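# Carry the drink tray from coffee table to counter

## Task

Move the tray holding three drink cartons off the coffee table and onto the counter so that its entire bottom rests on the counter, with all three cartons still upright on it. Release the tray and back the robot away. The robot must not topple or finish leaning, and the result must hold without the robot supporting anything.

## Robot and tools

ROBOT. A base that can drive in any direction carries a column about 1.75 m tall. A carriage slides 1.0 m along it (lift_m) and holds two identical six-joint arms, left and right, each ending in a two-finger gripper. The arm bases sit about 0.57 m + lift_m above the floor, and carriage parts hang about 0.15 m lower. A hand can reach 0.78 m from its shoulder but only about 0.38 m below its arm base. A hand is about 0.16 m long, 0.1 m wide, 0.14 m across when open. Parked arm: joints 1-6 = 0, 0.05, 0.05, 1.45, 0, 0; parked, the robot is about 0.95 m wide and 0.7 m long. Wheel motors are strong (7 N m). Loose objects may occasionally get a brief shove from outside.

FRAMES. Base frame: origin on the floor below the base centre, x forward, y left, z up. left_hand and right_hand are reported in it, each as the midpoint between the finger pads, with quat_wxyz rotating base axes into hand axes (hand z runs along the fingers, fingers open along hand y; an upright hand with joints 1, 5, 6 at 0 reads 1, 0, 0, 0). base_odometry is relative to where the base started and counts wheel turns only, so slip shows as motion; heading is positive leftward, -3.142 to 3.142.

execute_actions. Argument actions: a list holding one action or nothing (empty list = just report state and images). An action may contain base, joints, or both; they start together and may finish at different times. base takes one relative command, an offset from where the last report placed the base: translate_m (metres, forward +, -2 to 2), strafe_m (metres, left +, -2 to 2) or rotate_rad (radians, counter-clockwise +, -6.3 to 6.3). joints is a map of absolute joint targets by name: lift_m 0 to 1 m; for each arm (left_ and right_ prefixes), joint1_rad -2.617 to 3.054 (yaw about vertical, 0 forward, + left), joint2_rad 0 to 3.141 (shoulder: 0 upper arm level backward, 1.57 vertical, 3.14 level forward), joint3_rad 0 to 3.141 (elbow, 0 folded, 3.14 straight), joint4_rad -1.57 to 1.57 (wrist pitch, + lifts fingertips), joint5_rad -1.57 to 1.57 (wrist yaw, + swings fingertips right, opposite to joint 1), joint6_rad -2.094 to 2.094 (roll about the finger axis, + clockwise seen from forearm), gripper_m 0 to 0.093 (pad gap in metres). Done tolerances: lift 0.004, joint1 0.02, joint2 and joint3 0.055, joint4 0.04, joint5 and joint6 0.02, gripper 0.004. Omitted joints or base may still be driving toward earlier targets without it being shown. Unknown keys or out-of-range numbers reject the whole call. One action runs at most 15 s. Argument cameras: list of carriage_camera, left_wrist_camera, right_wrist_camera or all; omitted/null/all gives every camera, [] gives none. The carriage camera faces forward, tilted about 20 degrees down; wrist cameras look past the fingertips. Calibration intrinsics/extrinsics are supplied per camera and may be slightly off.

wait: seconds (0 to 10); nothing new is commanded, the scene keeps running, and it returns what an empty action would. zoom_image: camera name plus region [x0, y0, x1, y1] in pixels of that camera's latest full image, origin top-left, at most 504 by 504. finished_scene: scene = the current scene's number; it ends the scene for good after the last command is held, and reports success.

RESULTS. base_status and joint_status describe how each commanded motion ended: done (for the base, wheels turned as asked even if slipping; a 1-2 mm move may stop short yet say done); off_target (resting away from target, maybe still pushing; a gripper holding an object usually shows this); contact_stop or time_out (target dropped, holding where it stopped); not_followed after a 'joint command not followed' line, meaning a self-collision check refused that arm's targets (a gripper target still runs) and may keep retrying them; limit_stop_at_motor_heat after a heat stop, so resend the target. on_its_own lists uncommanded behaviour; 'held at' is a held target, not a position. motor_effort gives percent of maximum per motor, positive toward larger joint values, with the peak of the last action in brackets; readings carry a fixed bias and noise. Lift effort grows with load; if it keeps dropping while lowering, the hand or its load is resting on something. drive_wheels staying above its free-move level at rest means the base is pressing something. A Motor temperatures line lists each arm's joints in joint_positions order. If one reply's call reports a stop, later motion calls in that reply are skipped.

CAUTIONS. Hand readings drift from truth, worse when extended; a level hand drops 10-17 cm under 1 kg and a fully straight arm may not lift 1 kg. Grip force is about 45-60 N per pad. Arms have no contact stop: blocked, they keep pushing and snap to target when freed. The base stops on wheel strain or a displaced joint, but late and not during turns; it may coast about 0.3 m after an arm touches. After a blocked drive, back off about 0.2 m (or undo the turn), twice if still pressed. The column can strike a table edge the base slid under; reversing into such an edge can overturn the robot. Tipping is unrecoverable and unreported except in pictures: it is likeliest with a high carriage, extended arms, loads (about 1.5 kg per hand with both arms forward), pulling, or abrupt stops. Never let the arms strike or squeeze each other; to untangle a refused arm, move it clear first, then the other arm in a later action. 'ARM HIT' means a hard self-collision. Extended arms heat quickly, even empty, and keep heating while you think since the robot holds its last command: warnings from 75 °C, a 10 s arm stop at 90 °C, and at 100 °C the arm goes limp and drops. Avoid drops, slams and hard pushes; shorter robot motion is preferred.

Each tool is called after "Request:" by a JSON object that holds its "fn" and its "kwargs".

## Session

I'll start by checking the robot's state and camera views.

Request:
{"fn": "execute_actions", "kwargs": {"actions": []}}

Scene clock: 0.00 s.
Motor temperatures (°C, as the motors report them): left_arm=[21 25 22 25 24 22] | right_arm=[23 23 23 23 23 25]
base_odometry: x=+0.000 y=+0.000 heading=+0.000 (m, m, rad; odometry frame)
base_status: not commanded
joint_positions: lift_m=+0.299 left_joint1_rad=+0.007 left_joint2_rad=+0.051 left_joint3_rad=+0.029 left_joint4_rad=+1.444 left_joint5_rad=-0.021 left_joint6_rad=-0.002 left_gripper_m=+0.094 right_joint1_rad=+0.001 right_joint2_rad=+0.073 right_joint3_rad=+0.068 right_joint4_rad=+1.487 right_joint5_rad=-0.006 right_joint6_rad=-0.018 right_gripper_m=+0.094
joint_status: not commanded
motor_effort: lift_m=+19 drive_wheels=+0 (%)
left_hand: x=+0.3152 y=+0.3225 z=+1.2753 quat_wxyz=(+0.997, -0.011, +0.074, +0.003) (m; base frame)
right_hand: x=+0.3002 y=-0.3176 z=+1.2870 quat_wxyz=(+0.999, -0.003, +0.044, -0.009) (m; base frame)
pictures: carriage_camera, left_wrist_camera, right_wrist_camera
Images, in order (width x height): carriage_camera 672x504, left_wrist_camera 672x504, right_wrist_camera 672x504.

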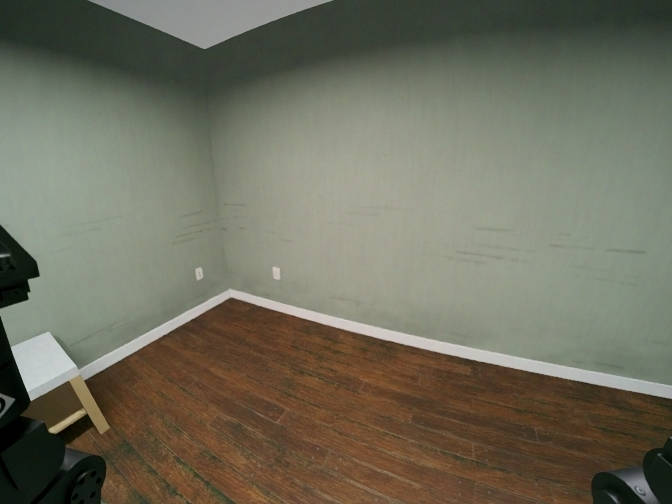

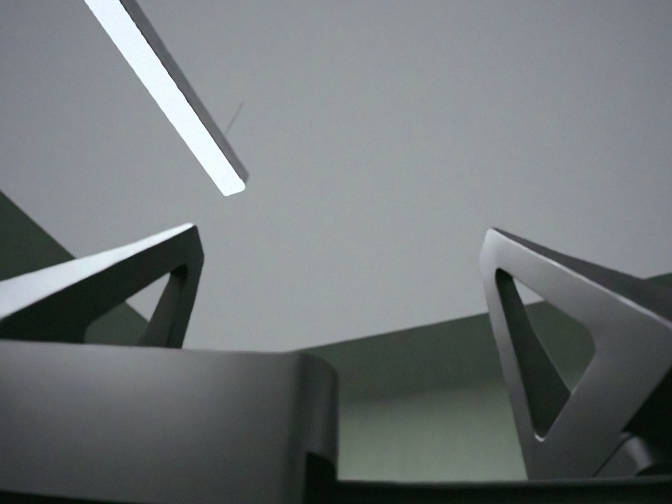

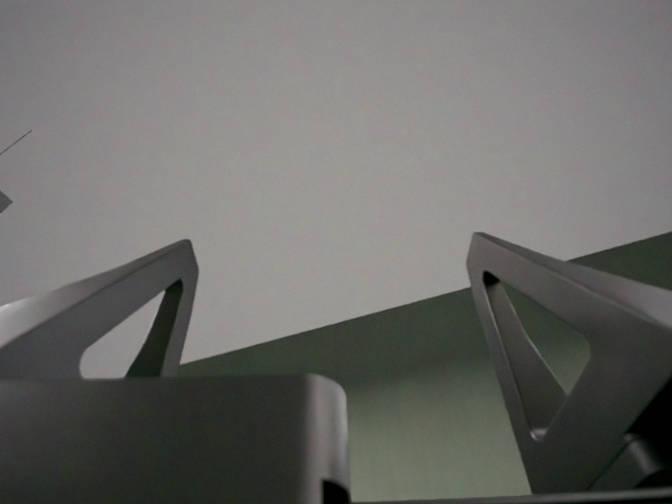

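Request:
{"fn": "execute_actions", "kwargs": {"actions": [{"base": {"rotate_rad": 1.0}}], "cameras": ["carriage_camera"]}}

Scene clock: 3.33 s.
Motor temperatures (°C, as the motors report them): left_arm=[21 25 23 25 24 22] | right_arm=[23 24 23 23 23 25]
base_odometry: x=+0.000 y=+0.000 heading=+1.000 (m, m, rad; odometry frame)
base_status: done
joint_positions: lift_m=+0.299 left_joint1_rad=+0.007 left_joint2_rad=+0.051 left_joint3_rad=+0.029 left_joint4_rad=+1.444 left_joint5_rad=-0.021 left_joint6_rad=-0.002 left_gripper_m=+0.094 right_joint1_rad=+0.001 right_joint2_rad=+0.073 right_joint3_rad=+0.068 right_joint4_rad=+1.487 right_joint5_rad=-0.006 right_joint6_rad=-0.018 right_gripper_m=+0.094
joint_status: not commanded
motor_effort: lift_m=+19(19) drive_wheels=+8(19) (%)
left_hand: x=+0.3153 y=+0.3225 z=+1.2753 quat_wxyz=(+0.997, -0.011, +0.074, +0.003) (m; base frame)
right_hand: x=+0.3002 y=-0.3176 z=+1.2870 quat_wxyz=(+0.999, -0.003, +0.044, -0.009) (m; base frame)
pictures: carriage_camera
Images, in order (width x height): carriage_camera 672x504.

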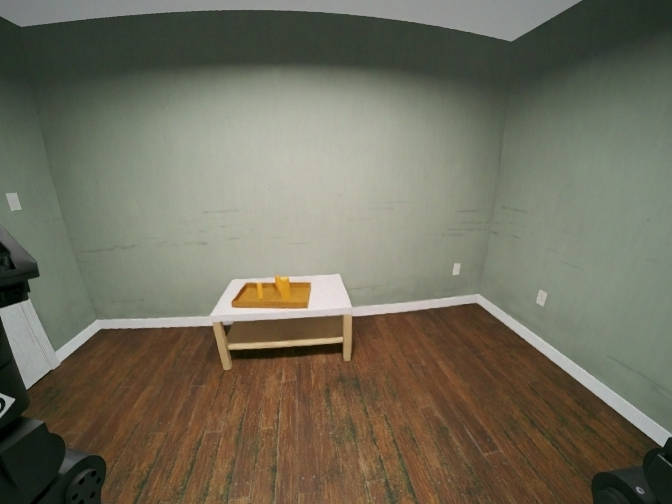

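Request:
{"fn": "zoom_image", "kwargs": {"camera": "carriage_camera", "region": [200, 260, 370, 380]}}

Region (200, 260, 370, 380) of carriage_camera's 672x504 image, scaled by 2.965, with more detail than that image has; it fills the top 356 rows of this view, and the rest is white.

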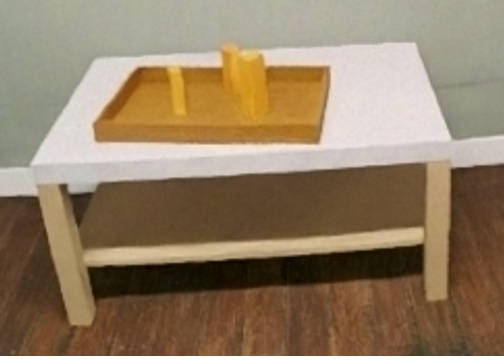

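Request:
{"fn": "execute_actions", "kwargs": {"actions": [{"base": {"rotate_rad": 1.7}}], "cameras": ["carriage_camera"]}}

Scene clock: 7.77 s.
Motor temperatures (°C, as the motors report them): left_arm=[21 25 23 25 24 22] | right_arm=[23 24 24 23 23 25]
base_odometry: x=+0.000 y=+0.000 heading=+2.699 (m, m, rad; odometry frame)
base_status: done
joint_positions: lift_m=+0.299 left_joint1_rad=+0.007 left_joint2_rad=+0.051 left_joint3_rad=+0.029 left_joint4_rad=+1.444 left_joint5_rad=-0.021 left_joint6_rad=-0.002 left_gripper_m=+0.094 right_joint1_rad=+0.001 right_joint2_rad=+0.073 right_joint3_rad=+0.068 right_joint4_rad=+1.486 right_joint5_rad=-0.006 right_joint6_rad=-0.018 right_gripper_m=+0.094
joint_status: not commanded
motor_effort: lift_m=+19(19) drive_wheels=+8(17) (%)
left_hand: x=+0.3153 y=+0.3225 z=+1.2753 quat_wxyz=(+0.997, -0.011, +0.074, +0.003) (m; base frame)
right_hand: x=+0.3003 y=-0.3176 z=+1.2870 quat_wxyz=(+0.999, -0.003, +0.045, -0.009) (m; base frame)
pictures: carriage_camera
Images, in order (width x height): carriage_camera 672x504.

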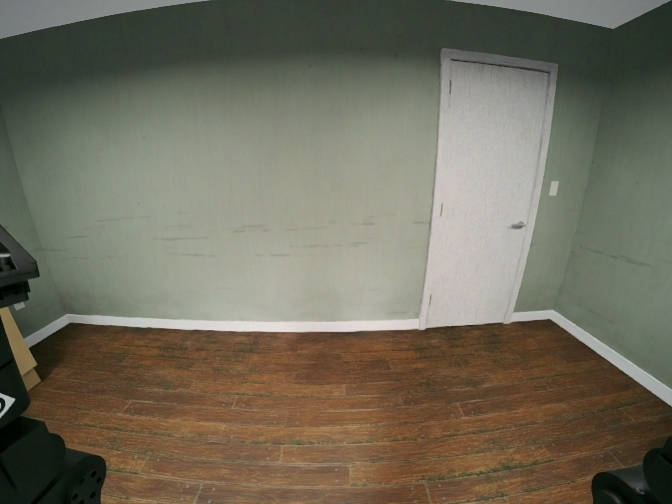

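Request:
{"fn": "execute_actions", "kwargs": {"actions": [{"base": {"rotate_rad": 1.55}}], "cameras": ["carriage_camera"]}}

Scene clock: 11.30 s.
Motor temperatures (°C, as the motors report them): left_arm=[21 25 23 25 24 22] | right_arm=[23 24 24 23 23 25]
base_odometry: x=+0.000 y=+0.000 heading=-2.034 (m, m, rad; odometry frame)
base_status: done
joint_positions: lift_m=+0.299 left_joint1_rad=+0.007 left_joint2_rad=+0.051 left_joint3_rad=+0.029 left_joint4_rad=+1.444 left_joint5_rad=-0.021 left_joint6_rad=-0.002 left_gripper_m=+0.094 right_joint1_rad=+0.001 right_joint2_rad=+0.073 right_joint3_rad=+0.068 right_joint4_rad=+1.486 right_joint5_rad=-0.006 right_joint6_rad=-0.018 right_gripper_m=+0.095
joint_status: not commanded
motor_effort: lift_m=+19(18) drive_wheels=+8(17) (%)
left_hand: x=+0.3153 y=+0.3225 z=+1.2753 quat_wxyz=(+0.997, -0.011, +0.074, +0.003) (m; base frame)
right_hand: x=+0.3004 y=-0.3176 z=+1.2869 quat_wxyz=(+0.999, -0.003, +0.045, -0.009) (m; base frame)
pictures: carriage_camera
Images, in order (width x height): carriage_camera 672x504.

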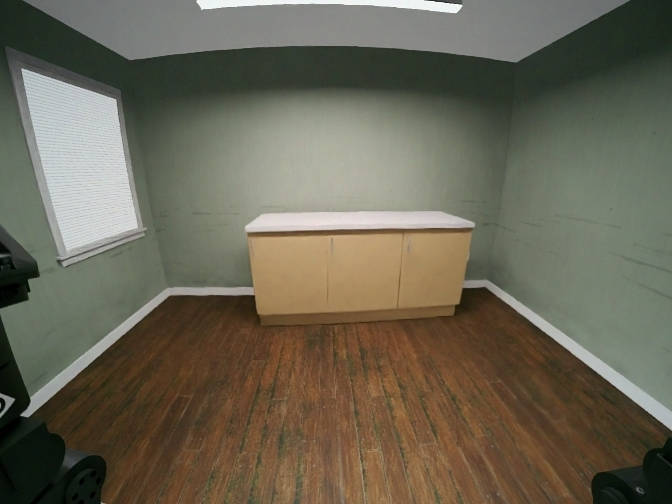

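Request:
{"fn": "execute_actions", "kwargs": {"actions": [{"base": {"rotate_rad": 3.074}, "joints": {"left_joint2_rad": 2.21, "left_joint3_rad": 1.33, "left_joint4_rad": -0.69, "right_joint2_rad": 2.21, "right_joint3_rad": 1.33, "right_joint4_rad": -0.69}}]}}

Scene clock: 43.27 s.
Motor temperatures (°C, as the motors report them): left_arm=[21 27 26 26 24 22] | right_arm=[23 27 26 23 23 25]
base_odometry: x=+0.000 y=+0.000 heading=+1.040 (m, m, rad; odometry frame)
base_status: done
joint_positions: lift_m=+0.299 left_joint1_rad=+0.017 left_joint2_rad=+2.210 left_joint3_rad=+1.319 left_joint4_rad=-0.686 left_joint5_rad=-0.022 left_joint6_rad=-0.002 left_gripper_m=+0.094 right_joint1_rad=+0.000 right_joint2_rad=+2.207 right_joint3_rad=+1.321 right_joint4_rad=-0.670 right_joint5_rad=-0.006 right_joint6_rad=-0.018 right_gripper_m=+0.095
joint_status: all done
motor_effort: lift_m=+20(19) drive_wheels=+9(29) (%)
left_hand: x=+0.6530 y=+0.3288 z=+0.7773 quat_wxyz=(-0.003, -0.010, +1.000, +0.011) (m; base frame)
right_hand: x=+0.6584 y=-0.3178 z=+0.7788 quat_wxyz=(+0.007, -0.009, +1.000, +0.003) (m; base frame)
pictures: carriage_camera, left_wrist_camera, right_wrist_camera
camera_calibration (this result's frames):
carriage_camera: T_world_to_cam=[[0.0456414, -0.998838, -0.0154756, 0.00831926], [-0.305134, 0.000811825, -0.952309, 1.26572], [0.951215, 0.0481869, -0.304742, 0.198171], [0, 0, 0, 1]] pos_world=[0.197331, -0.0022672, 1.26588]
left_wrist_camera: T_world_to_cam=[[0.0348288, -0.998255, -0.0476913, 0.342952], [-0.810933, -0.0561191, 0.582441, 0.0956113], [-0.584101, 0.0183888, -0.811473, 1.13188], [0, 0, 0, 1]] pos_world=[0.726722, 0.326905, 0.879157]
right_wrist_camera: T_world_to_cam=[[0.017451, -0.999531, 0.0251807, -0.352415], [-0.815815, 0.000325714, 0.578314, 0.0941294], [-0.57805, -0.0306349, -0.815426, 1.13222], [0, 0, 0, 1]] pos_world=[0.73742, -0.317594, 0.877676]
Images, in order (width x height): carriage_camera 672x504, left_wrist_camera 672x504, right_wrist_camera 672x504.

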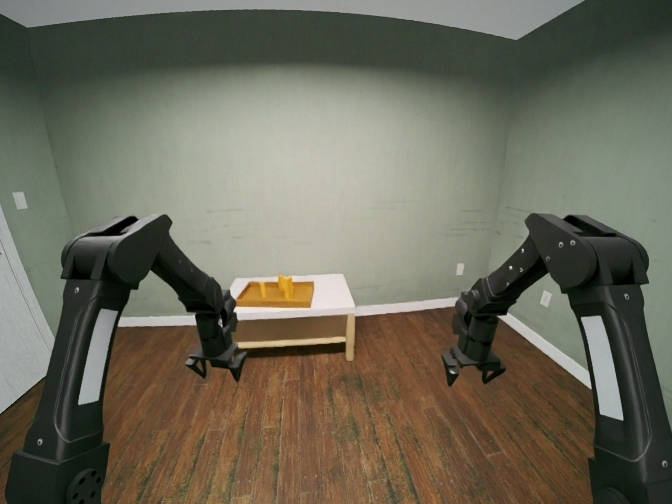

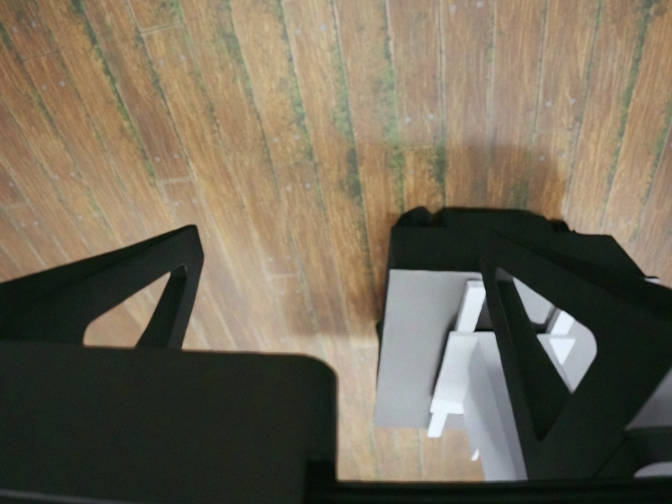

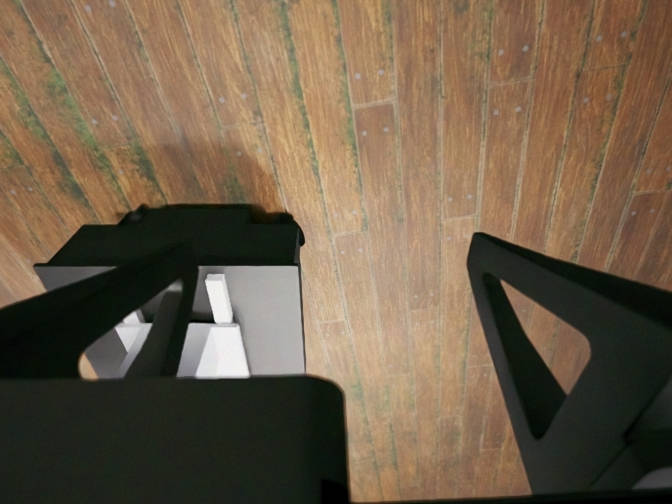

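Request:
{"fn": "zoom_image", "kwargs": {"camera": "carriage_camera", "region": [220, 260, 370, 370]}}

Request:
{"fn": "execute_actions", "kwargs": {"actions": [{"base": {"strafe_m": 0.45}}], "cameras": ["carriage_camera"]}}

Request:
{"fn": "execute_actions", "kwargs": {"actions": [{"base": {"translate_m": 0.75}}]}}

Region (220, 260, 370, 370) of carriage_camera's 672x504 image, scaled by 3.360, with more detail than that image has; it fills the top 370 rows of this view, and the rest is white.

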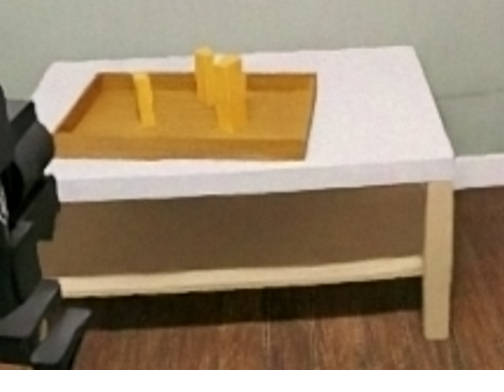

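Scene clock: 52.33 s.
Motor temperatures (°C, as the motors report them): left_arm=[21 30 26 26 24 22] | right_arm=[23 30 27 23 23 25]
base_odometry: x=-0.388 y=+0.228 heading=+1.040 (m, m, rad; odometry frame)
base_status: done
joint_positions: lift_m=+0.299 left_joint1_rad=+0.012 left_joint2_rad=+2.210 left_joint3_rad=+1.319 left_joint4_rad=-0.686 left_joint5_rad=-0.022 left_joint6_rad=-0.002 left_gripper_m=+0.094 right_joint1_rad=+0.001 right_joint2_rad=+2.207 right_joint3_rad=+1.321 right_joint4_rad=-0.675 right_joint5_rad=-0.006 right_joint6_rad=-0.018 right_gripper_m=+0.095
joint_status: not commanded
motor_effort: lift_m=+19(19) drive_wheels=-8(25) (%)
left_hand: x=+0.6530 y=+0.3267 z=+0.7773 quat_wxyz=(-0.003, -0.007, +1.000, +0.011) (m; base frame)
right_hand: x=+0.6573 y=-0.3171 z=+0.7788 quat_wxyz=(+0.005, -0.010, +1.000, +0.003) (m; base frame)
pictures: carriage_camera
camera_calibration (this result's frames):
carriage_camera: T_world_to_cam=[[0.0456414, -0.998838, -0.0154756, 0.00831926], [-0.305134, 0.000811825, -0.952309, 1.26572], [0.951215, 0.0481869, -0.304742, 0.198171], [0, 0, 0, 1]] pos_world=[0.197331, -0.0022672, 1.26588]
Images, in order (width x height): carriage_camera 672x504.

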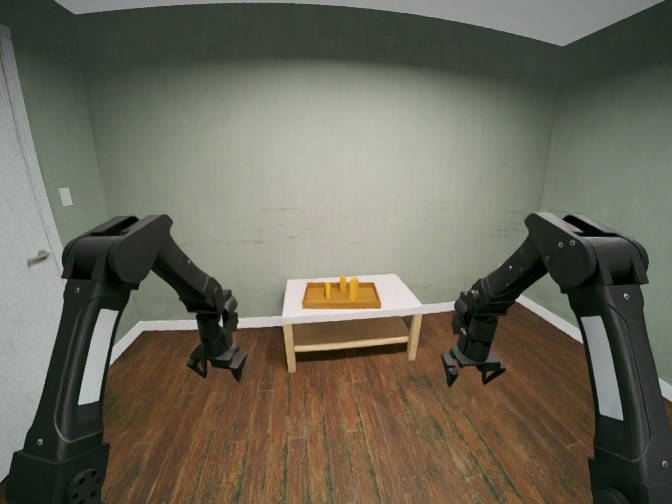

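Scene clock: 56.07 s.
Motor temperatures (°C, as the motors report them): left_arm=[21 30 26 26 24 22] | right_arm=[23 31 27 23 23 25]
base_odometry: x=-0.010 y=+0.875 heading=+1.041 (m, m, rad; odometry frame)
base_status: done
joint_positions: lift_m=+0.299 left_joint1_rad=+0.012 left_joint2_rad=+2.210 left_joint3_rad=+1.319 left_joint4_rad=-0.689 left_joint5_rad=-0.022 left_joint6_rad=-0.002 left_gripper_m=+0.094 right_joint1_rad=+0.001 right_joint2_rad=+2.207 right_joint3_rad=+1.321 right_joint4_rad=-0.678 right_joint5_rad=-0.006 right_joint6_rad=-0.018 right_gripper_m=+0.095
joint_status: not commanded
motor_effort: lift_m=+20(18) drive_wheels=-8(23) (%)
left_hand: x=+0.6524 y=+0.3267 z=+0.7774 quat_wxyz=(-0.004, -0.007, +1.000, +0.011) (m; base frame)
right_hand: x=+0.6566 y=-0.3171 z=+0.7788 quat_wxyz=(+0.004, -0.010, +1.000, +0.003) (m; base frame)
pictures: carriage_camera, left_wrist_camera, right_wrist_camera
camera_calibration (this result's frames):
carriage_camera: T_world_to_cam=[[0.0456414, -0.998838, -0.0154756, 0.00831932], [-0.305134, 0.000811825, -0.952309, 1.26573], [0.951215, 0.0481869, -0.304742, 0.198172], [0, 0, 0, 1]] pos_world=[0.197331, -0.0022672, 1.26588]
left_wrist_camera: T_world_to_cam=[[0.0293695, -0.998428, -0.0477388, 0.344613], [-0.809663, -0.0517693, 0.584607, 0.091067], [-0.586159, 0.0214827, -0.809911, 1.13069], [0, 0, 0, 1]] pos_world=[0.726375, 0.324496, 0.878968]
right_wrist_camera: T_world_to_cam=[[0.0195395, -0.999495, 0.0250501, -0.352916], [-0.811601, -0.00122433, 0.584211, 0.0848313], [-0.583886, -0.0317458, -0.811215, 1.13139], [0, 0, 0, 1]] pos_world=[0.736349, -0.316717, 0.877084]
Images, in order (width x height): carriage_camera 672x504, left_wrist_camera 672x504, right_wrist_camera 672x504.

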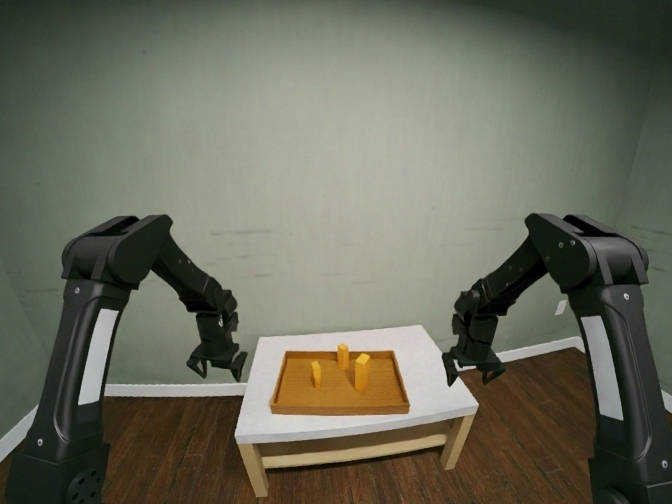

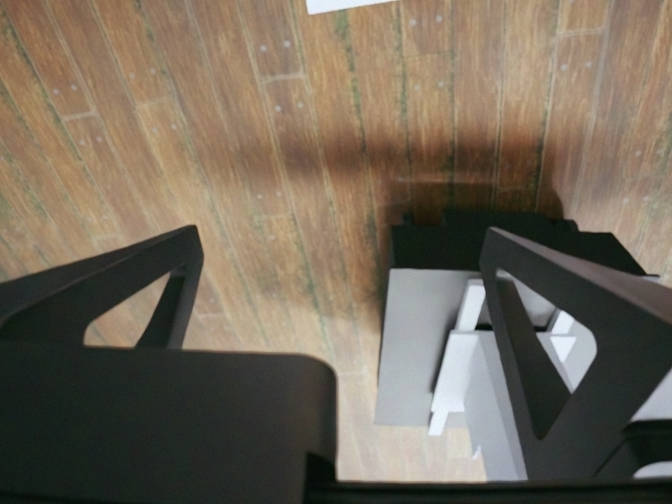

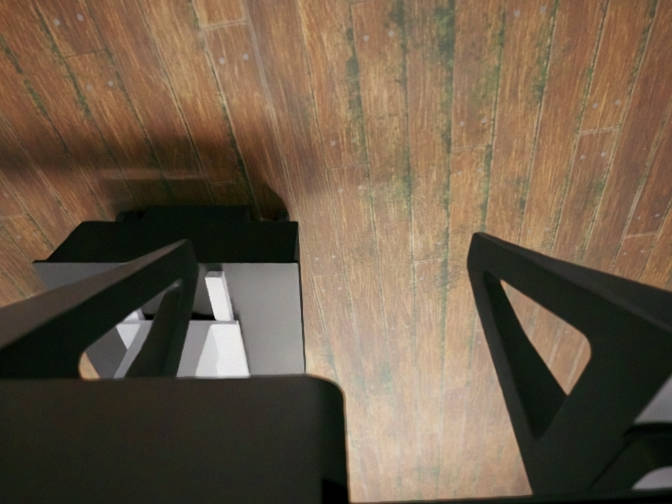

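Request:
{"fn": "zoom_image", "kwargs": {"camera": "carriage_camera", "region": [255, 325, 425, 435]}}

Region (255, 325, 425, 435) of carriage_camera's 672x504 image, scaled by 2.965, with more detail than that image has; it fills the top 326 rows of this view, and the rest is white.

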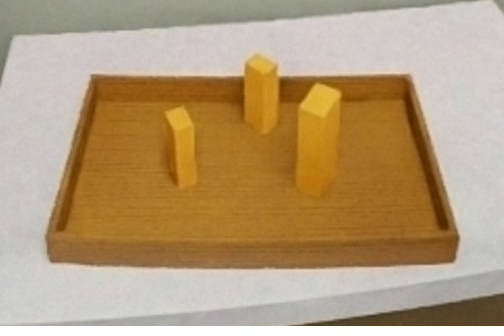

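Request:
{"fn": "execute_actions", "kwargs": {"actions": [{"base": {"rotate_rad": 0.034}, "joints": {"left_joint1_rad": -0.245, "left_joint2_rad": 2.33, "left_joint3_rad": 1.065, "left_joint4_rad": -0.306, "left_joint5_rad": 0.0, "left_joint6_rad": -0.245, "right_joint1_rad": 0.245, "right_joint2_rad": 2.33, "right_joint3_rad": 1.065, "right_joint4_rad": -0.306, "right_joint5_rad": 0.0, "right_joint6_rad": 0.245}}], "cameras": ["carriage_camera"]}}

Scene clock: 80.07 s.
Motor temperatures (°C, as the motors report them): left_arm=[21 35 27 26 24 22] | right_arm=[23 37 27 23 23 25]
base_odometry: x=-0.009 y=+0.875 heading=+1.074 (m, m, rad; odometry frame)
base_status: done
joint_positions: lift_m=+0.299 left_joint1_rad=-0.253 left_joint2_rad=+2.339 left_joint3_rad=+1.068 left_joint4_rad=-0.317 left_joint5_rad=+0.000 left_joint6_rad=-0.236 left_gripper_m=+0.094 right_joint1_rad=+0.251 right_joint2_rad=+2.335 right_joint3_rad=+1.074 right_joint4_rad=-0.321 right_joint5_rad=-0.004 right_joint6_rad=+0.240 right_gripper_m=+0.095
joint_status: all done
motor_effort: lift_m=+18(19) drive_wheels=-10(12) (%)
left_hand: x=+0.5947 y=+0.2361 z=+0.6917 quat_wxyz=(-0.008, +0.009, +1.000, +0.002) (m; base frame)
right_hand: x=+0.5977 y=-0.2356 z=+0.6937 quat_wxyz=(-0.006, -0.005, +1.000, +0.000) (m; base frame)
pictures: carriage_camera
camera_calibration (this result's frames):
carriage_camera: T_world_to_cam=[[0.0456414, -0.998838, -0.0154756, 0.00831873], [-0.305134, 0.000811825, -0.952309, 1.26569], [0.951215, 0.0481869, -0.304742, 0.198161], [0, 0, 0, 1]] pos_world=[0.197331, -0.0022672, 1.26584]
Images, in order (width x height): carriage_camera 672x504.

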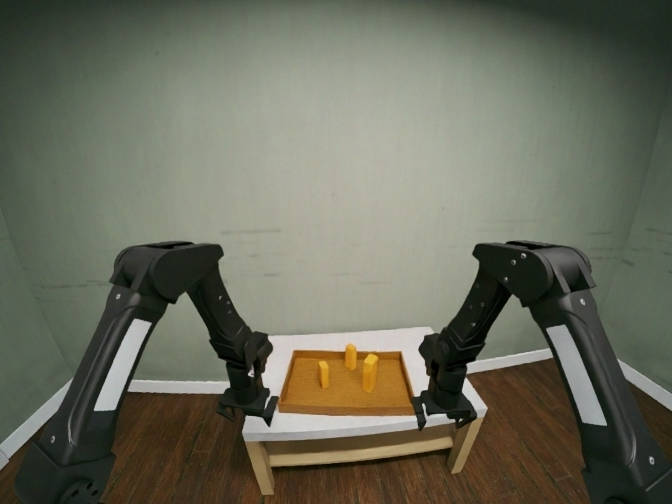

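Request:
{"fn": "execute_actions", "kwargs": {"actions": [{"base": {"translate_m": 0.35}, "joints": {"lift_m": 0.2, "left_joint1_rad": -0.228, "left_joint6_rad": -0.235, "right_joint1_rad": 0.228, "right_joint6_rad": 0.232}}]}}

Scene clock: 84.17 s.
Motor temperatures (°C, as the motors report them): left_arm=[21 36 27 26 24 22] | right_arm=[23 38 27 23 23 25]
base_odometry: x=+0.157 y=+1.183 heading=+1.075 (m, m, rad; odometry frame)
base_status: done
joint_positions: lift_m=+0.200 left_joint1_rad=-0.237 left_joint2_rad=+2.338 left_joint3_rad=+1.068 left_joint4_rad=-0.311 left_joint5_rad=+0.000 left_joint6_rad=-0.234 left_gripper_m=+0.094 right_joint1_rad=+0.232 right_joint2_rad=+2.329 right_joint3_rad=+1.074 right_joint4_rad=-0.315 right_joint5_rad=-0.004 right_joint6_rad=+0.232 right_gripper_m=+0.095
joint_status: all done
motor_effort: lift_m=+19(21) drive_wheels=-9(24) (%)
left_hand: x=+0.5977 y=+0.2411 z=+0.5927 quat_wxyz=(-0.005, +0.001, +1.000, +0.001) (m; base frame)
right_hand: x=+0.6023 y=-0.2409 z=+0.5965 quat_wxyz=(+0.000, +0.000, +1.000, +0.002) (m; base frame)
pictures: carriage_camera, left_wrist_camera, right_wrist_camera
camera_calibration (this result's frames):
carriage_camera: T_world_to_cam=[[0.0456414, -0.998838, -0.0154756, 0.00678579], [-0.305134, 0.000811825, -0.952309, 1.17136], [0.951215, 0.0481869, -0.304742, 0.167975], [0, 0, 0, 1]] pos_world=[0.197331, -0.0022672, 1.16679]
left_wrist_camera: T_world_to_cam=[[0.0131145, -0.99951, -0.028432, 0.250443], [-0.80938, -0.0273077, 0.58665, 0.142989], [-0.587139, 0.0153187, -0.809341, 0.952663], [0, 0, 0, 1]] pos_world=[0.671793, 0.239631, 0.694266]
right_wrist_camera: T_world_to_cam=[[0.000650663, -0.999636, 0.0269688, -0.260972], [-0.807316, 0.0153897, 0.589918, 0.145376], [-0.590118, -0.0221562, -0.807013, 0.957796], [0, 0, 0, 1]] pos_world=[0.682747, -0.241893, 0.694231]
Images, in order (width x height): carriage_camera 672x504, left_wrist_camera 672x504, right_wrist_camera 672x504.

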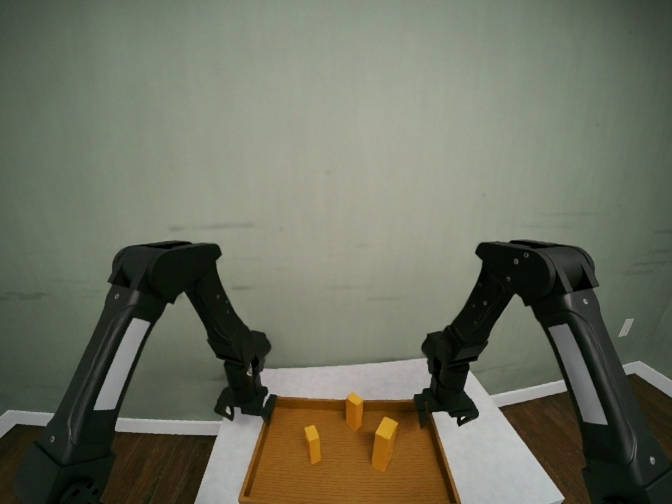

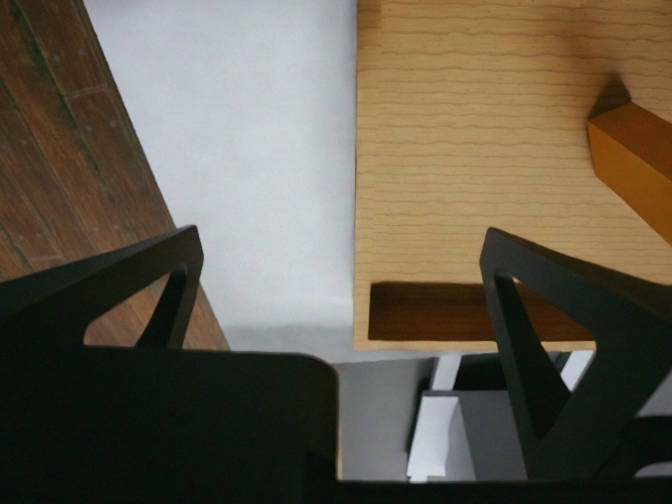

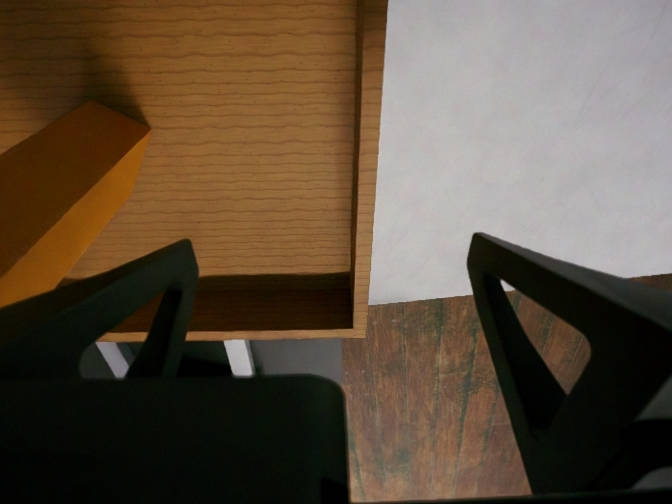

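Request:
{"fn": "execute_actions", "kwargs": {"actions": [{"base": {"strafe_m": -0.017}, "joints": {"lift_m": 0.13, "left_joint1_rad": -0.216, "left_joint6_rad": -0.245, "right_joint1_rad": 0.216, "right_joint6_rad": 0.22}}]}}

Scene clock: 93.93 s.
Motor temperatures (°C, as the motors report them): left_arm=[21 37 26 26 24 22] | right_arm=[23 39 27 23 23 25]
base_odometry: x=+0.172 y=+1.175 heading=+1.076 (m, m, rad; odometry frame)
base_status: done
joint_positions: lift_m=+0.130 left_joint1_rad=-0.219 left_joint2_rad=+2.337 left_joint3_rad=+1.068 left_joint4_rad=-0.308 left_joint5_rad=+0.000 left_joint6_rad=-0.240 left_gripper_m=+0.094 right_joint1_rad=+0.218 right_joint2_rad=+2.329 right_joint3_rad=+1.074 right_joint4_rad=-0.310 right_joint5_rad=-0.004 right_joint6_rad=+0.222 right_gripper_m=+0.095
joint_status: all done
motor_effort: lift_m=+20(20) drive_wheels=+7(13) (%)
left_hand: x=+0.6000 y=+0.2465 z=+0.5231 quat_wxyz=(-0.003, -0.010, +1.000, +0.001) (m; base frame)
right_hand: x=+0.6043 y=-0.2452 z=+0.5265 quat_wxyz=(+0.002, +0.002, +1.000, +0.002) (m; base frame)
pictures: carriage_camera, left_wrist_camera, right_wrist_camera
camera_calibration (this result's frames):
carriage_camera: T_world_to_cam=[[0.0456414, -0.998838, -0.0154756, 0.00570231], [-0.305134, 0.000811825, -0.952309, 1.10469], [0.951215, 0.0481869, -0.304742, 0.146639], [0, 0, 0, 1]] pos_world=[0.197331, -0.0022672, 1.09678]
left_wrist_camera: T_world_to_cam=[[0.0364718, -0.998956, -0.0275258, 0.239246], [-0.810712, -0.0456815, 0.583661, 0.192722], [-0.584309, 0.00102828, -0.811531, 0.900495], [0, 0, 0, 1]] pos_world=[0.673683, 0.246874, 0.62488]
right_wrist_camera: T_world_to_cam=[[-0.00327242, -0.999655, 0.026052, -0.260494], [-0.809684, 0.0179377, 0.586592, 0.192198], [-0.586857, -0.0191744, -0.809464, 0.90246], [0, 0, 0, 1]] pos_world=[0.684382, -0.246548, 0.624554]
Images, in order (width x height): carriage_camera 672x504, left_wrist_camera 672x504, right_wrist_camera 672x504.

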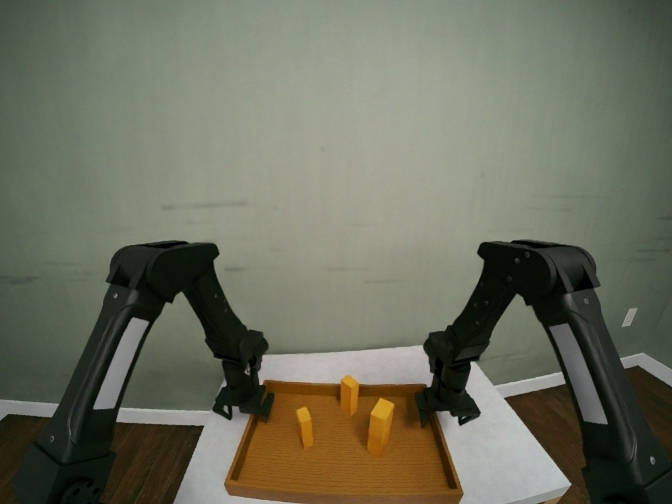

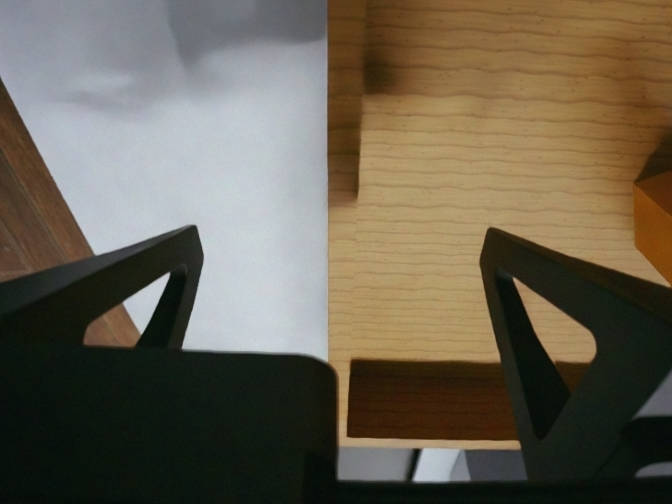

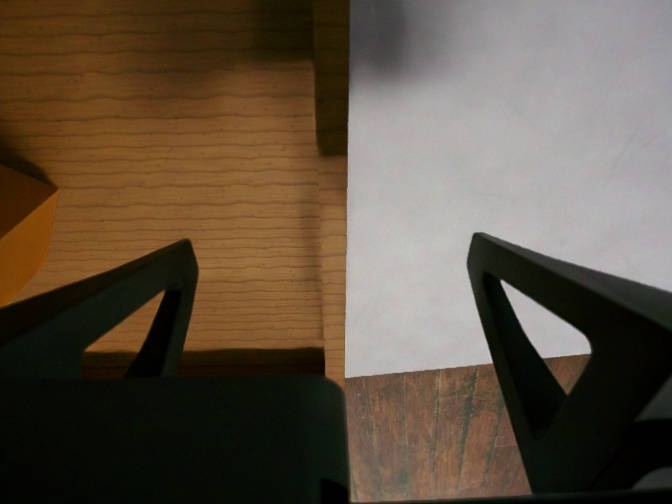

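Request:
{"fn": "execute_actions", "kwargs": {"actions": [{"joints": {"lift_m": 0.088, "left_gripper_m": 0.05, "right_gripper_m": 0.05}}]}}

Scene clock: 95.70 s.
Motor temperatures (°C, as the motors report them): left_arm=[21 37 26 26 24 22] | right_arm=[23 39 27 23 23 25]
base_odometry: x=+0.172 y=+1.175 heading=+1.076 (m, m, rad; odometry frame)
base_status: not commanded
joint_positions: lift_m=+0.088 left_joint1_rad=-0.219 left_joint2_rad=+2.337 left_joint3_rad=+1.068 left_joint4_rad=-0.307 left_joint5_rad=+0.000 left_joint6_rad=-0.240 left_gripper_m=+0.050 right_joint1_rad=+0.218 right_joint2_rad=+2.329 right_joint3_rad=+1.074 right_joint4_rad=-0.309 right_joint5_rad=-0.004 right_joint6_rad=+0.222 right_gripper_m=+0.050
joint_status: all done
motor_effort: lift_m=+21(20) drive_wheels=+7(7) (%)
left_hand: x=+0.6001 y=+0.2465 z=+0.4811 quat_wxyz=(-0.003, -0.010, +1.000, +0.001) (m; base frame)
right_hand: x=+0.6046 y=-0.2451 z=+0.4844 quat_wxyz=(+0.003, +0.002, +1.000, +0.003) (m; base frame)
pictures: carriage_camera, left_wrist_camera, right_wrist_camera
camera_calibration (this result's frames):
carriage_camera: T_world_to_cam=[[0.0456414, -0.998838, -0.0154756, 0.00505257], [-0.305134, 0.000811825, -0.952309, 1.0647], [0.951215, 0.0481869, -0.304742, 0.133845], [0, 0, 0, 1]] pos_world=[0.197331, -0.0022672, 1.05479]
left_wrist_camera: T_world_to_cam=[[0.0364922, -0.99896, -0.0273329, 0.237939], [-0.811146, -0.0455848, 0.583064, 0.217898], [-0.583704, 0.000893663, -0.811966, 0.866409], [0, 0, 0, 1]] pos_world=[0.67379, 0.24685, 0.582949]
right_wrist_camera: T_world_to_cam=[[-0.00330139, -0.999662, 0.0258004, -0.2592], [-0.810339, 0.0177923, 0.585691, 0.217906], [-0.585952, -0.0189735, -0.810124, 0.868359], [0, 0, 0, 1]] pos_world=[0.684538, -0.246513, 0.58254]
Images, in order (width x height): carriage_camera 672x504, left_wrist_camera 672x504, right_wrist_camera 672x504.

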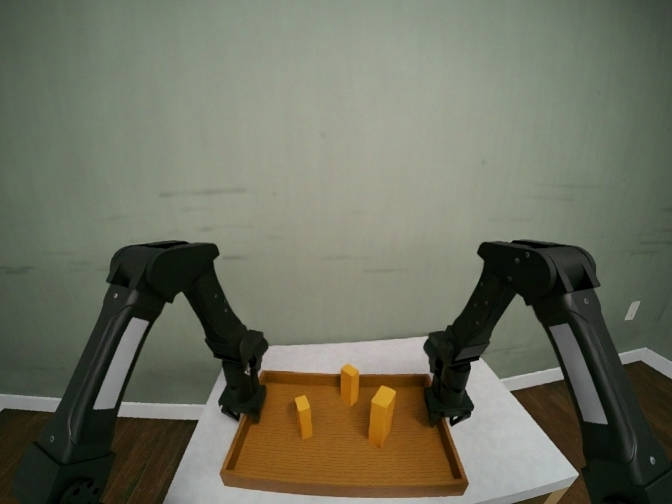

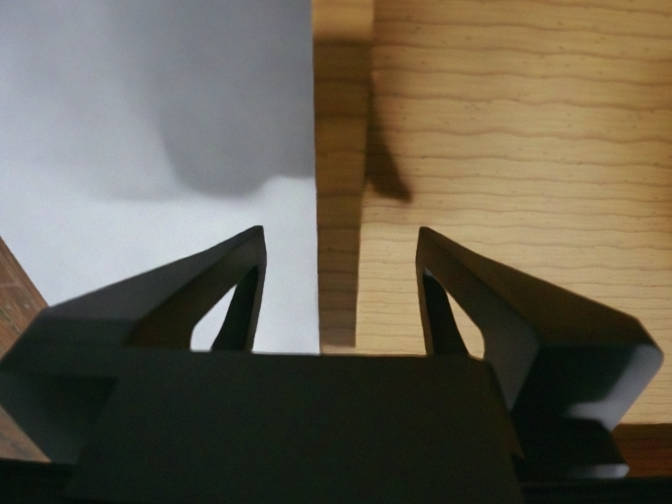

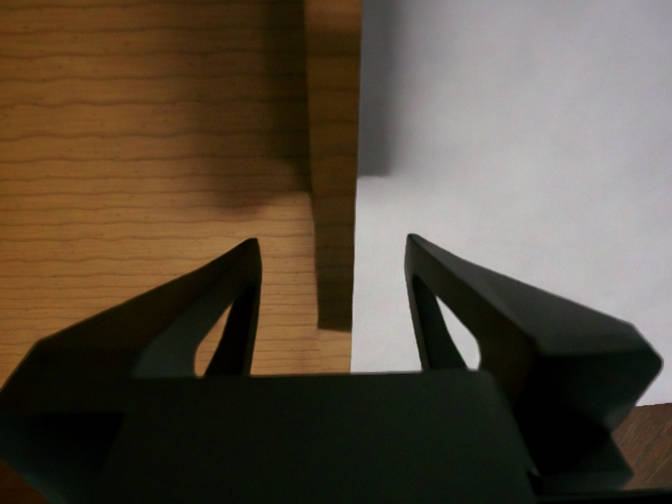

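Request:
{"fn": "execute_actions", "kwargs": {"actions": [{"joints": {"lift_m": 0.081, "right_joint2_rad": 2.347, "left_gripper_m": 0.03, "right_gripper_m": 0.03}}], "cameras": ["left_wrist_camera", "right_wrist_camera"]}}

Scene clock: 102.93 s.
Motor temperatures (°C, as the motors report them): left_arm=[21 38 26 26 24 22] | right_arm=[23 40 26 23 23 25]
base_odometry: x=+0.172 y=+1.175 heading=+1.076 (m, m, rad; odometry frame)
base_status: not commanded
joint_positions: lift_m=+0.081 left_joint1_rad=-0.219 left_joint2_rad=+2.337 left_joint3_rad=+1.068 left_joint4_rad=-0.307 left_joint5_rad=+0.000 left_joint6_rad=-0.240 left_gripper_m=+0.030 right_joint1_rad=+0.218 right_joint2_rad=+2.340 right_joint3_rad=+1.074 right_joint4_rad=-0.308 right_joint5_rad=-0.004 right_joint6_rad=+0.222 right_gripper_m=+0.030
joint_status: all done
motor_effort: lift_m=+18(20) drive_wheels=+7(7) (%)
left_hand: x=+0.6003 y=+0.2465 z=+0.4742 quat_wxyz=(-0.002, -0.010, +1.000, +0.001) (m; base frame)
right_hand: x=+0.6019 y=-0.2457 z=+0.4739 quat_wxyz=(-0.002, +0.002, +1.000, +0.001) (m; base frame)
pictures: left_wrist_camera, right_wrist_camera
camera_calibration (this result's frames):
left_wrist_camera: T_world_to_cam=[[0.0365125, -0.998965, -0.0271401, 0.237599], [-0.81158, -0.0454881, 0.582468, 0.222579], [-0.583099, 0.000758973, -0.812401, 0.860818], [0, 0, 0, 1]] pos_world=[0.673907, 0.246824, 0.576132]
right_wrist_camera: T_world_to_cam=[[-0.00304102, -0.999604, 0.0279802, -0.260701], [-0.80463, 0.0190599, 0.59347, 0.215097], [-0.593768, -0.020709, -0.80437, 0.859864], [0, 0, 0, 1]] pos_world=[0.682841, -0.24689, 0.57129]
Images, in order (width x height): left_wrist_camera 672x504, right_wrist_camera 672x504.

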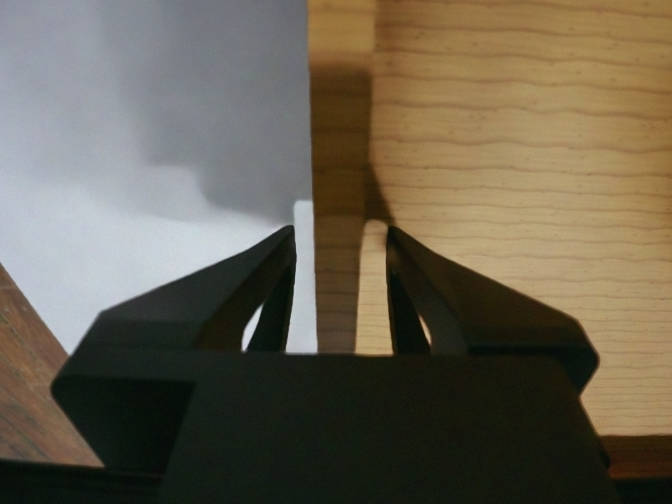

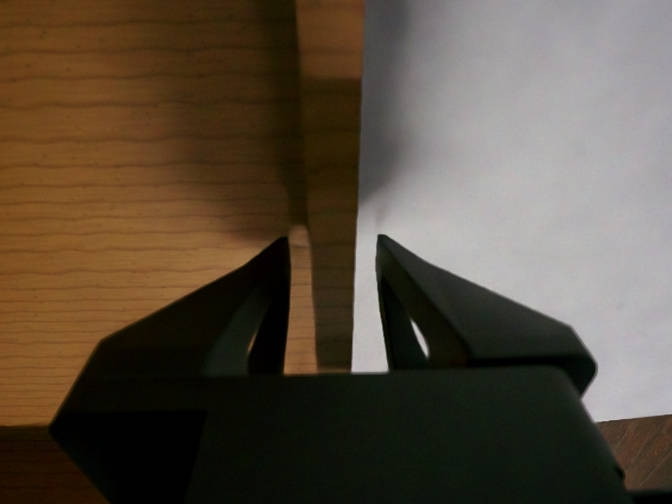

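Request:
{"fn": "execute_actions", "kwargs": {"actions": [{"joints": {"left_gripper_m": 0.0, "right_gripper_m": 0.0}}], "cameras": ["left_wrist_camera", "right_wrist_camera"]}}

Request:
{"fn": "execute_actions", "kwargs": {"actions": [{"joints": {"lift_m": 0.11}}]}}

Scene clock: 104.33 s.
Motor temperatures (°C, as the motors report them): left_arm=[21 38 26 26 24 22] | right_arm=[23 40 26 23 23 25]
base_odometry: x=+0.172 y=+1.175 heading=+1.076 (m, m, rad; odometry frame)
base_status: not commanded
joint_positions: lift_m=+0.081 left_joint1_rad=-0.219 left_joint2_rad=+2.337 left_joint3_rad=+1.068 left_joint4_rad=-0.306 left_joint5_rad=+0.000 left_joint6_rad=-0.236 left_gripper_m=+0.009 right_joint1_rad=+0.218 right_joint2_rad=+2.340 right_joint3_rad=+1.074 right_joint4_rad=-0.307 right_joint5_rad=-0.004 right_joint6_rad=+0.223 right_gripper_m=+0.009
joint_status: left_gripper_m off_target (ended at +0.009, target +0.000); right_gripper_m off_target (ended at +0.009, target +0.000)
motor_effort: lift_m=+19(19) drive_wheels=+7(7) (%)
left_hand: x=+0.6005 y=+0.2464 z=+0.4742 quat_wxyz=(-0.002, -0.008, +1.000, +0.000) (m; base frame)
right_hand: x=+0.6022 y=-0.2456 z=+0.4739 quat_wxyz=(-0.001, +0.002, +1.000, +0.002) (m; base frame)
pictures: left_wrist_camera, right_wrist_camera
camera_calibration (this result's frames):
left_wrist_camera: T_world_to_cam=[[0.0327209, -0.999112, -0.026562, 0.239527], [-0.812131, -0.042069, 0.581957, 0.222441], [-0.582558, 0.00252964, -0.812785, 0.860337], [0, 0, 0, 1]] pos_world=[0.67401, 0.246496, 0.576181]
right_wrist_camera: T_world_to_cam=[[-0.0045973, -0.999605, 0.027733, -0.259585], [-0.80526, 0.020144, 0.592579, 0.216384], [-0.592904, -0.019608, -0.805035, 0.860094], [0, 0, 0, 1]] pos_world=[0.683005, -0.246976, 0.571379]
Images, in order (width x height): left_wrist_camera 672x504, right_wrist_camera 672x504.

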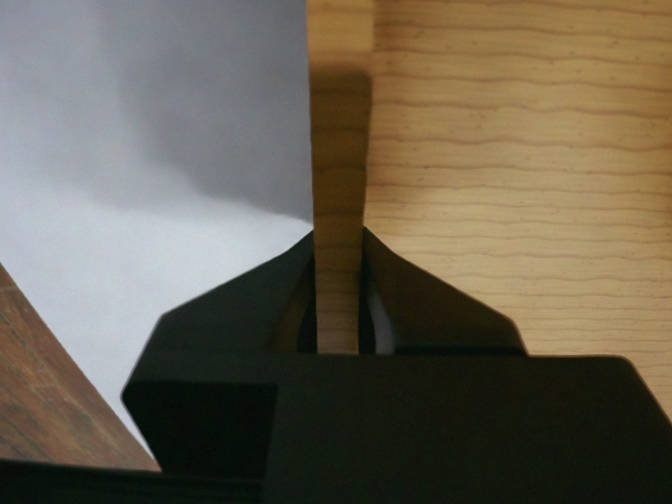

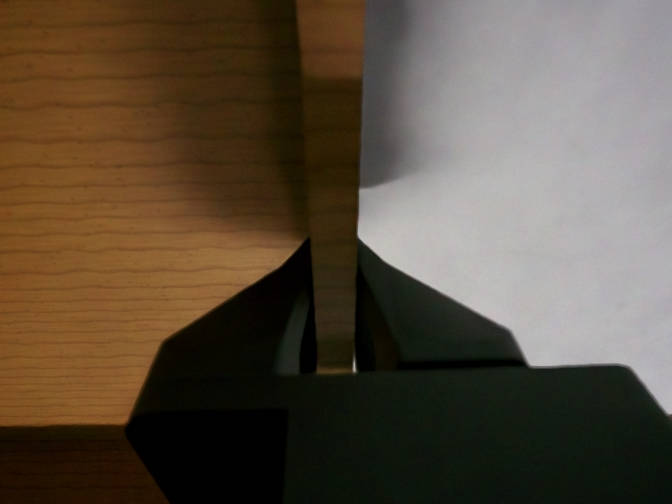

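Scene clock: 104.97 s.
Motor temperatures (°C, as the motors report them): left_arm=[21 38 26 26 24 22] | right_arm=[23 40 26 23 23 25]
base_odometry: x=+0.172 y=+1.175 heading=+1.076 (m, m, rad; odometry frame)
base_status: not commanded
joint_positions: lift_m=+0.110 left_joint1_rad=-0.219 left_joint2_rad=+2.359 left_joint3_rad=+1.066 left_joint4_rad=-0.304 left_joint5_rad=+0.010 left_joint6_rad=-0.236 left_gripper_m=+0.009 right_joint1_rad=+0.218 right_joint2_rad=+2.370 right_joint3_rad=+1.072 right_joint4_rad=-0.295 right_joint5_rad=-0.011 right_joint6_rad=+0.224 right_gripper_m=+0.009
joint_status: all done
motor_effort: lift_m=+20(24) drive_wheels=+7(7) (%)
left_hand: x=+0.5939 y=+0.2462 z=+0.4959 quat_wxyz=(-0.014, -0.008, +1.000, -0.002) (m; base frame)
right_hand: x=+0.5958 y=-0.2457 z=+0.4932 quat_wxyz=(-0.012, +0.003, +1.000, +0.003) (m; base frame)
pictures: carriage_camera, left_wrist_camera, right_wrist_camera
camera_calibration (this result's frames):
carriage_camera: T_world_to_cam=[[0.0456414, -0.998838, -0.0154756, 0.00538994], [-0.305134, 0.000811825, -0.952309, 1.08546], [0.951215, 0.0481869, -0.304742, 0.140488], [0, 0, 0, 1]] pos_world=[0.197331, -0.0022672, 1.07659]
left_wrist_camera: T_world_to_cam=[[0.0322744, -0.99921, -0.0232054, 0.238807], [-0.798172, -0.0397411, 0.601117, 0.186094], [-0.601565, -0.000878773, -0.798824, 0.879279], [0, 0, 0, 1]] pos_world=[0.669771, 0.246786, 0.596066]
right_wrist_camera: T_world_to_cam=[[-0.00450936, -0.999683, 0.0247712, -0.258846], [-0.79239, 0.0186828, 0.609728, 0.18329], [-0.609998, -0.016879, -0.792223, 0.87633], [0, 0, 0, 1]] pos_world=[0.67863, -0.247397, 0.588904]
Images, in order (width x height): carriage_camera 672x504, left_wrist_camera 672x504, right_wrist_camera 672x504.

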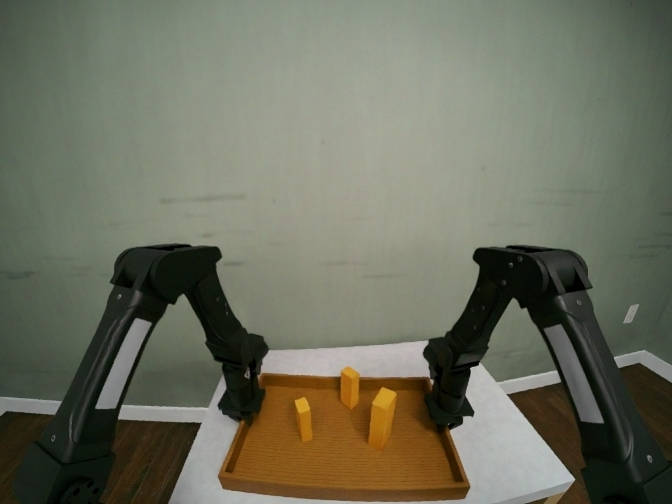

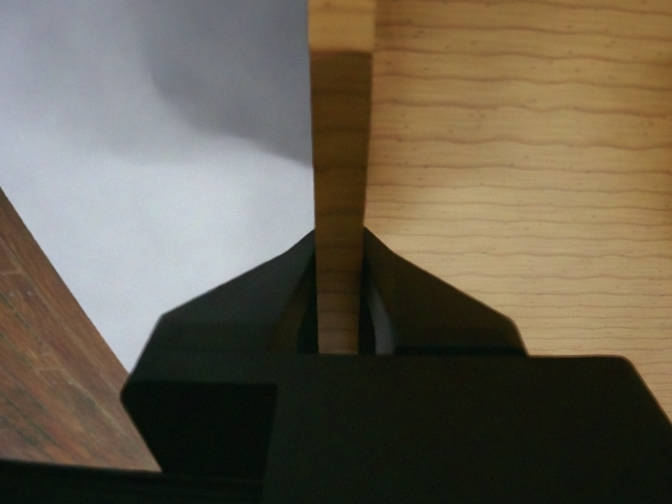

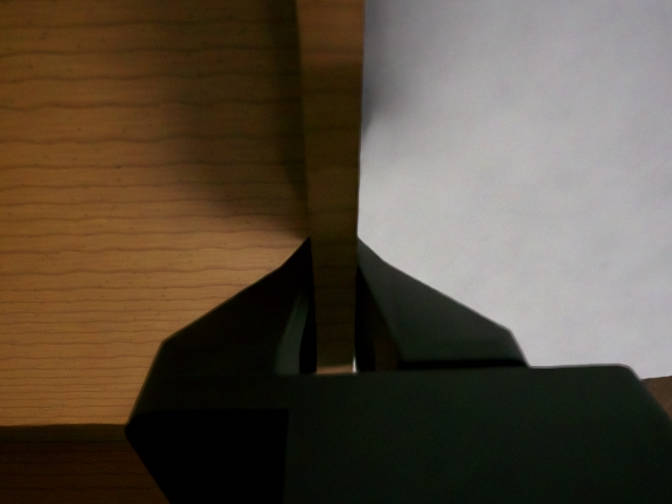

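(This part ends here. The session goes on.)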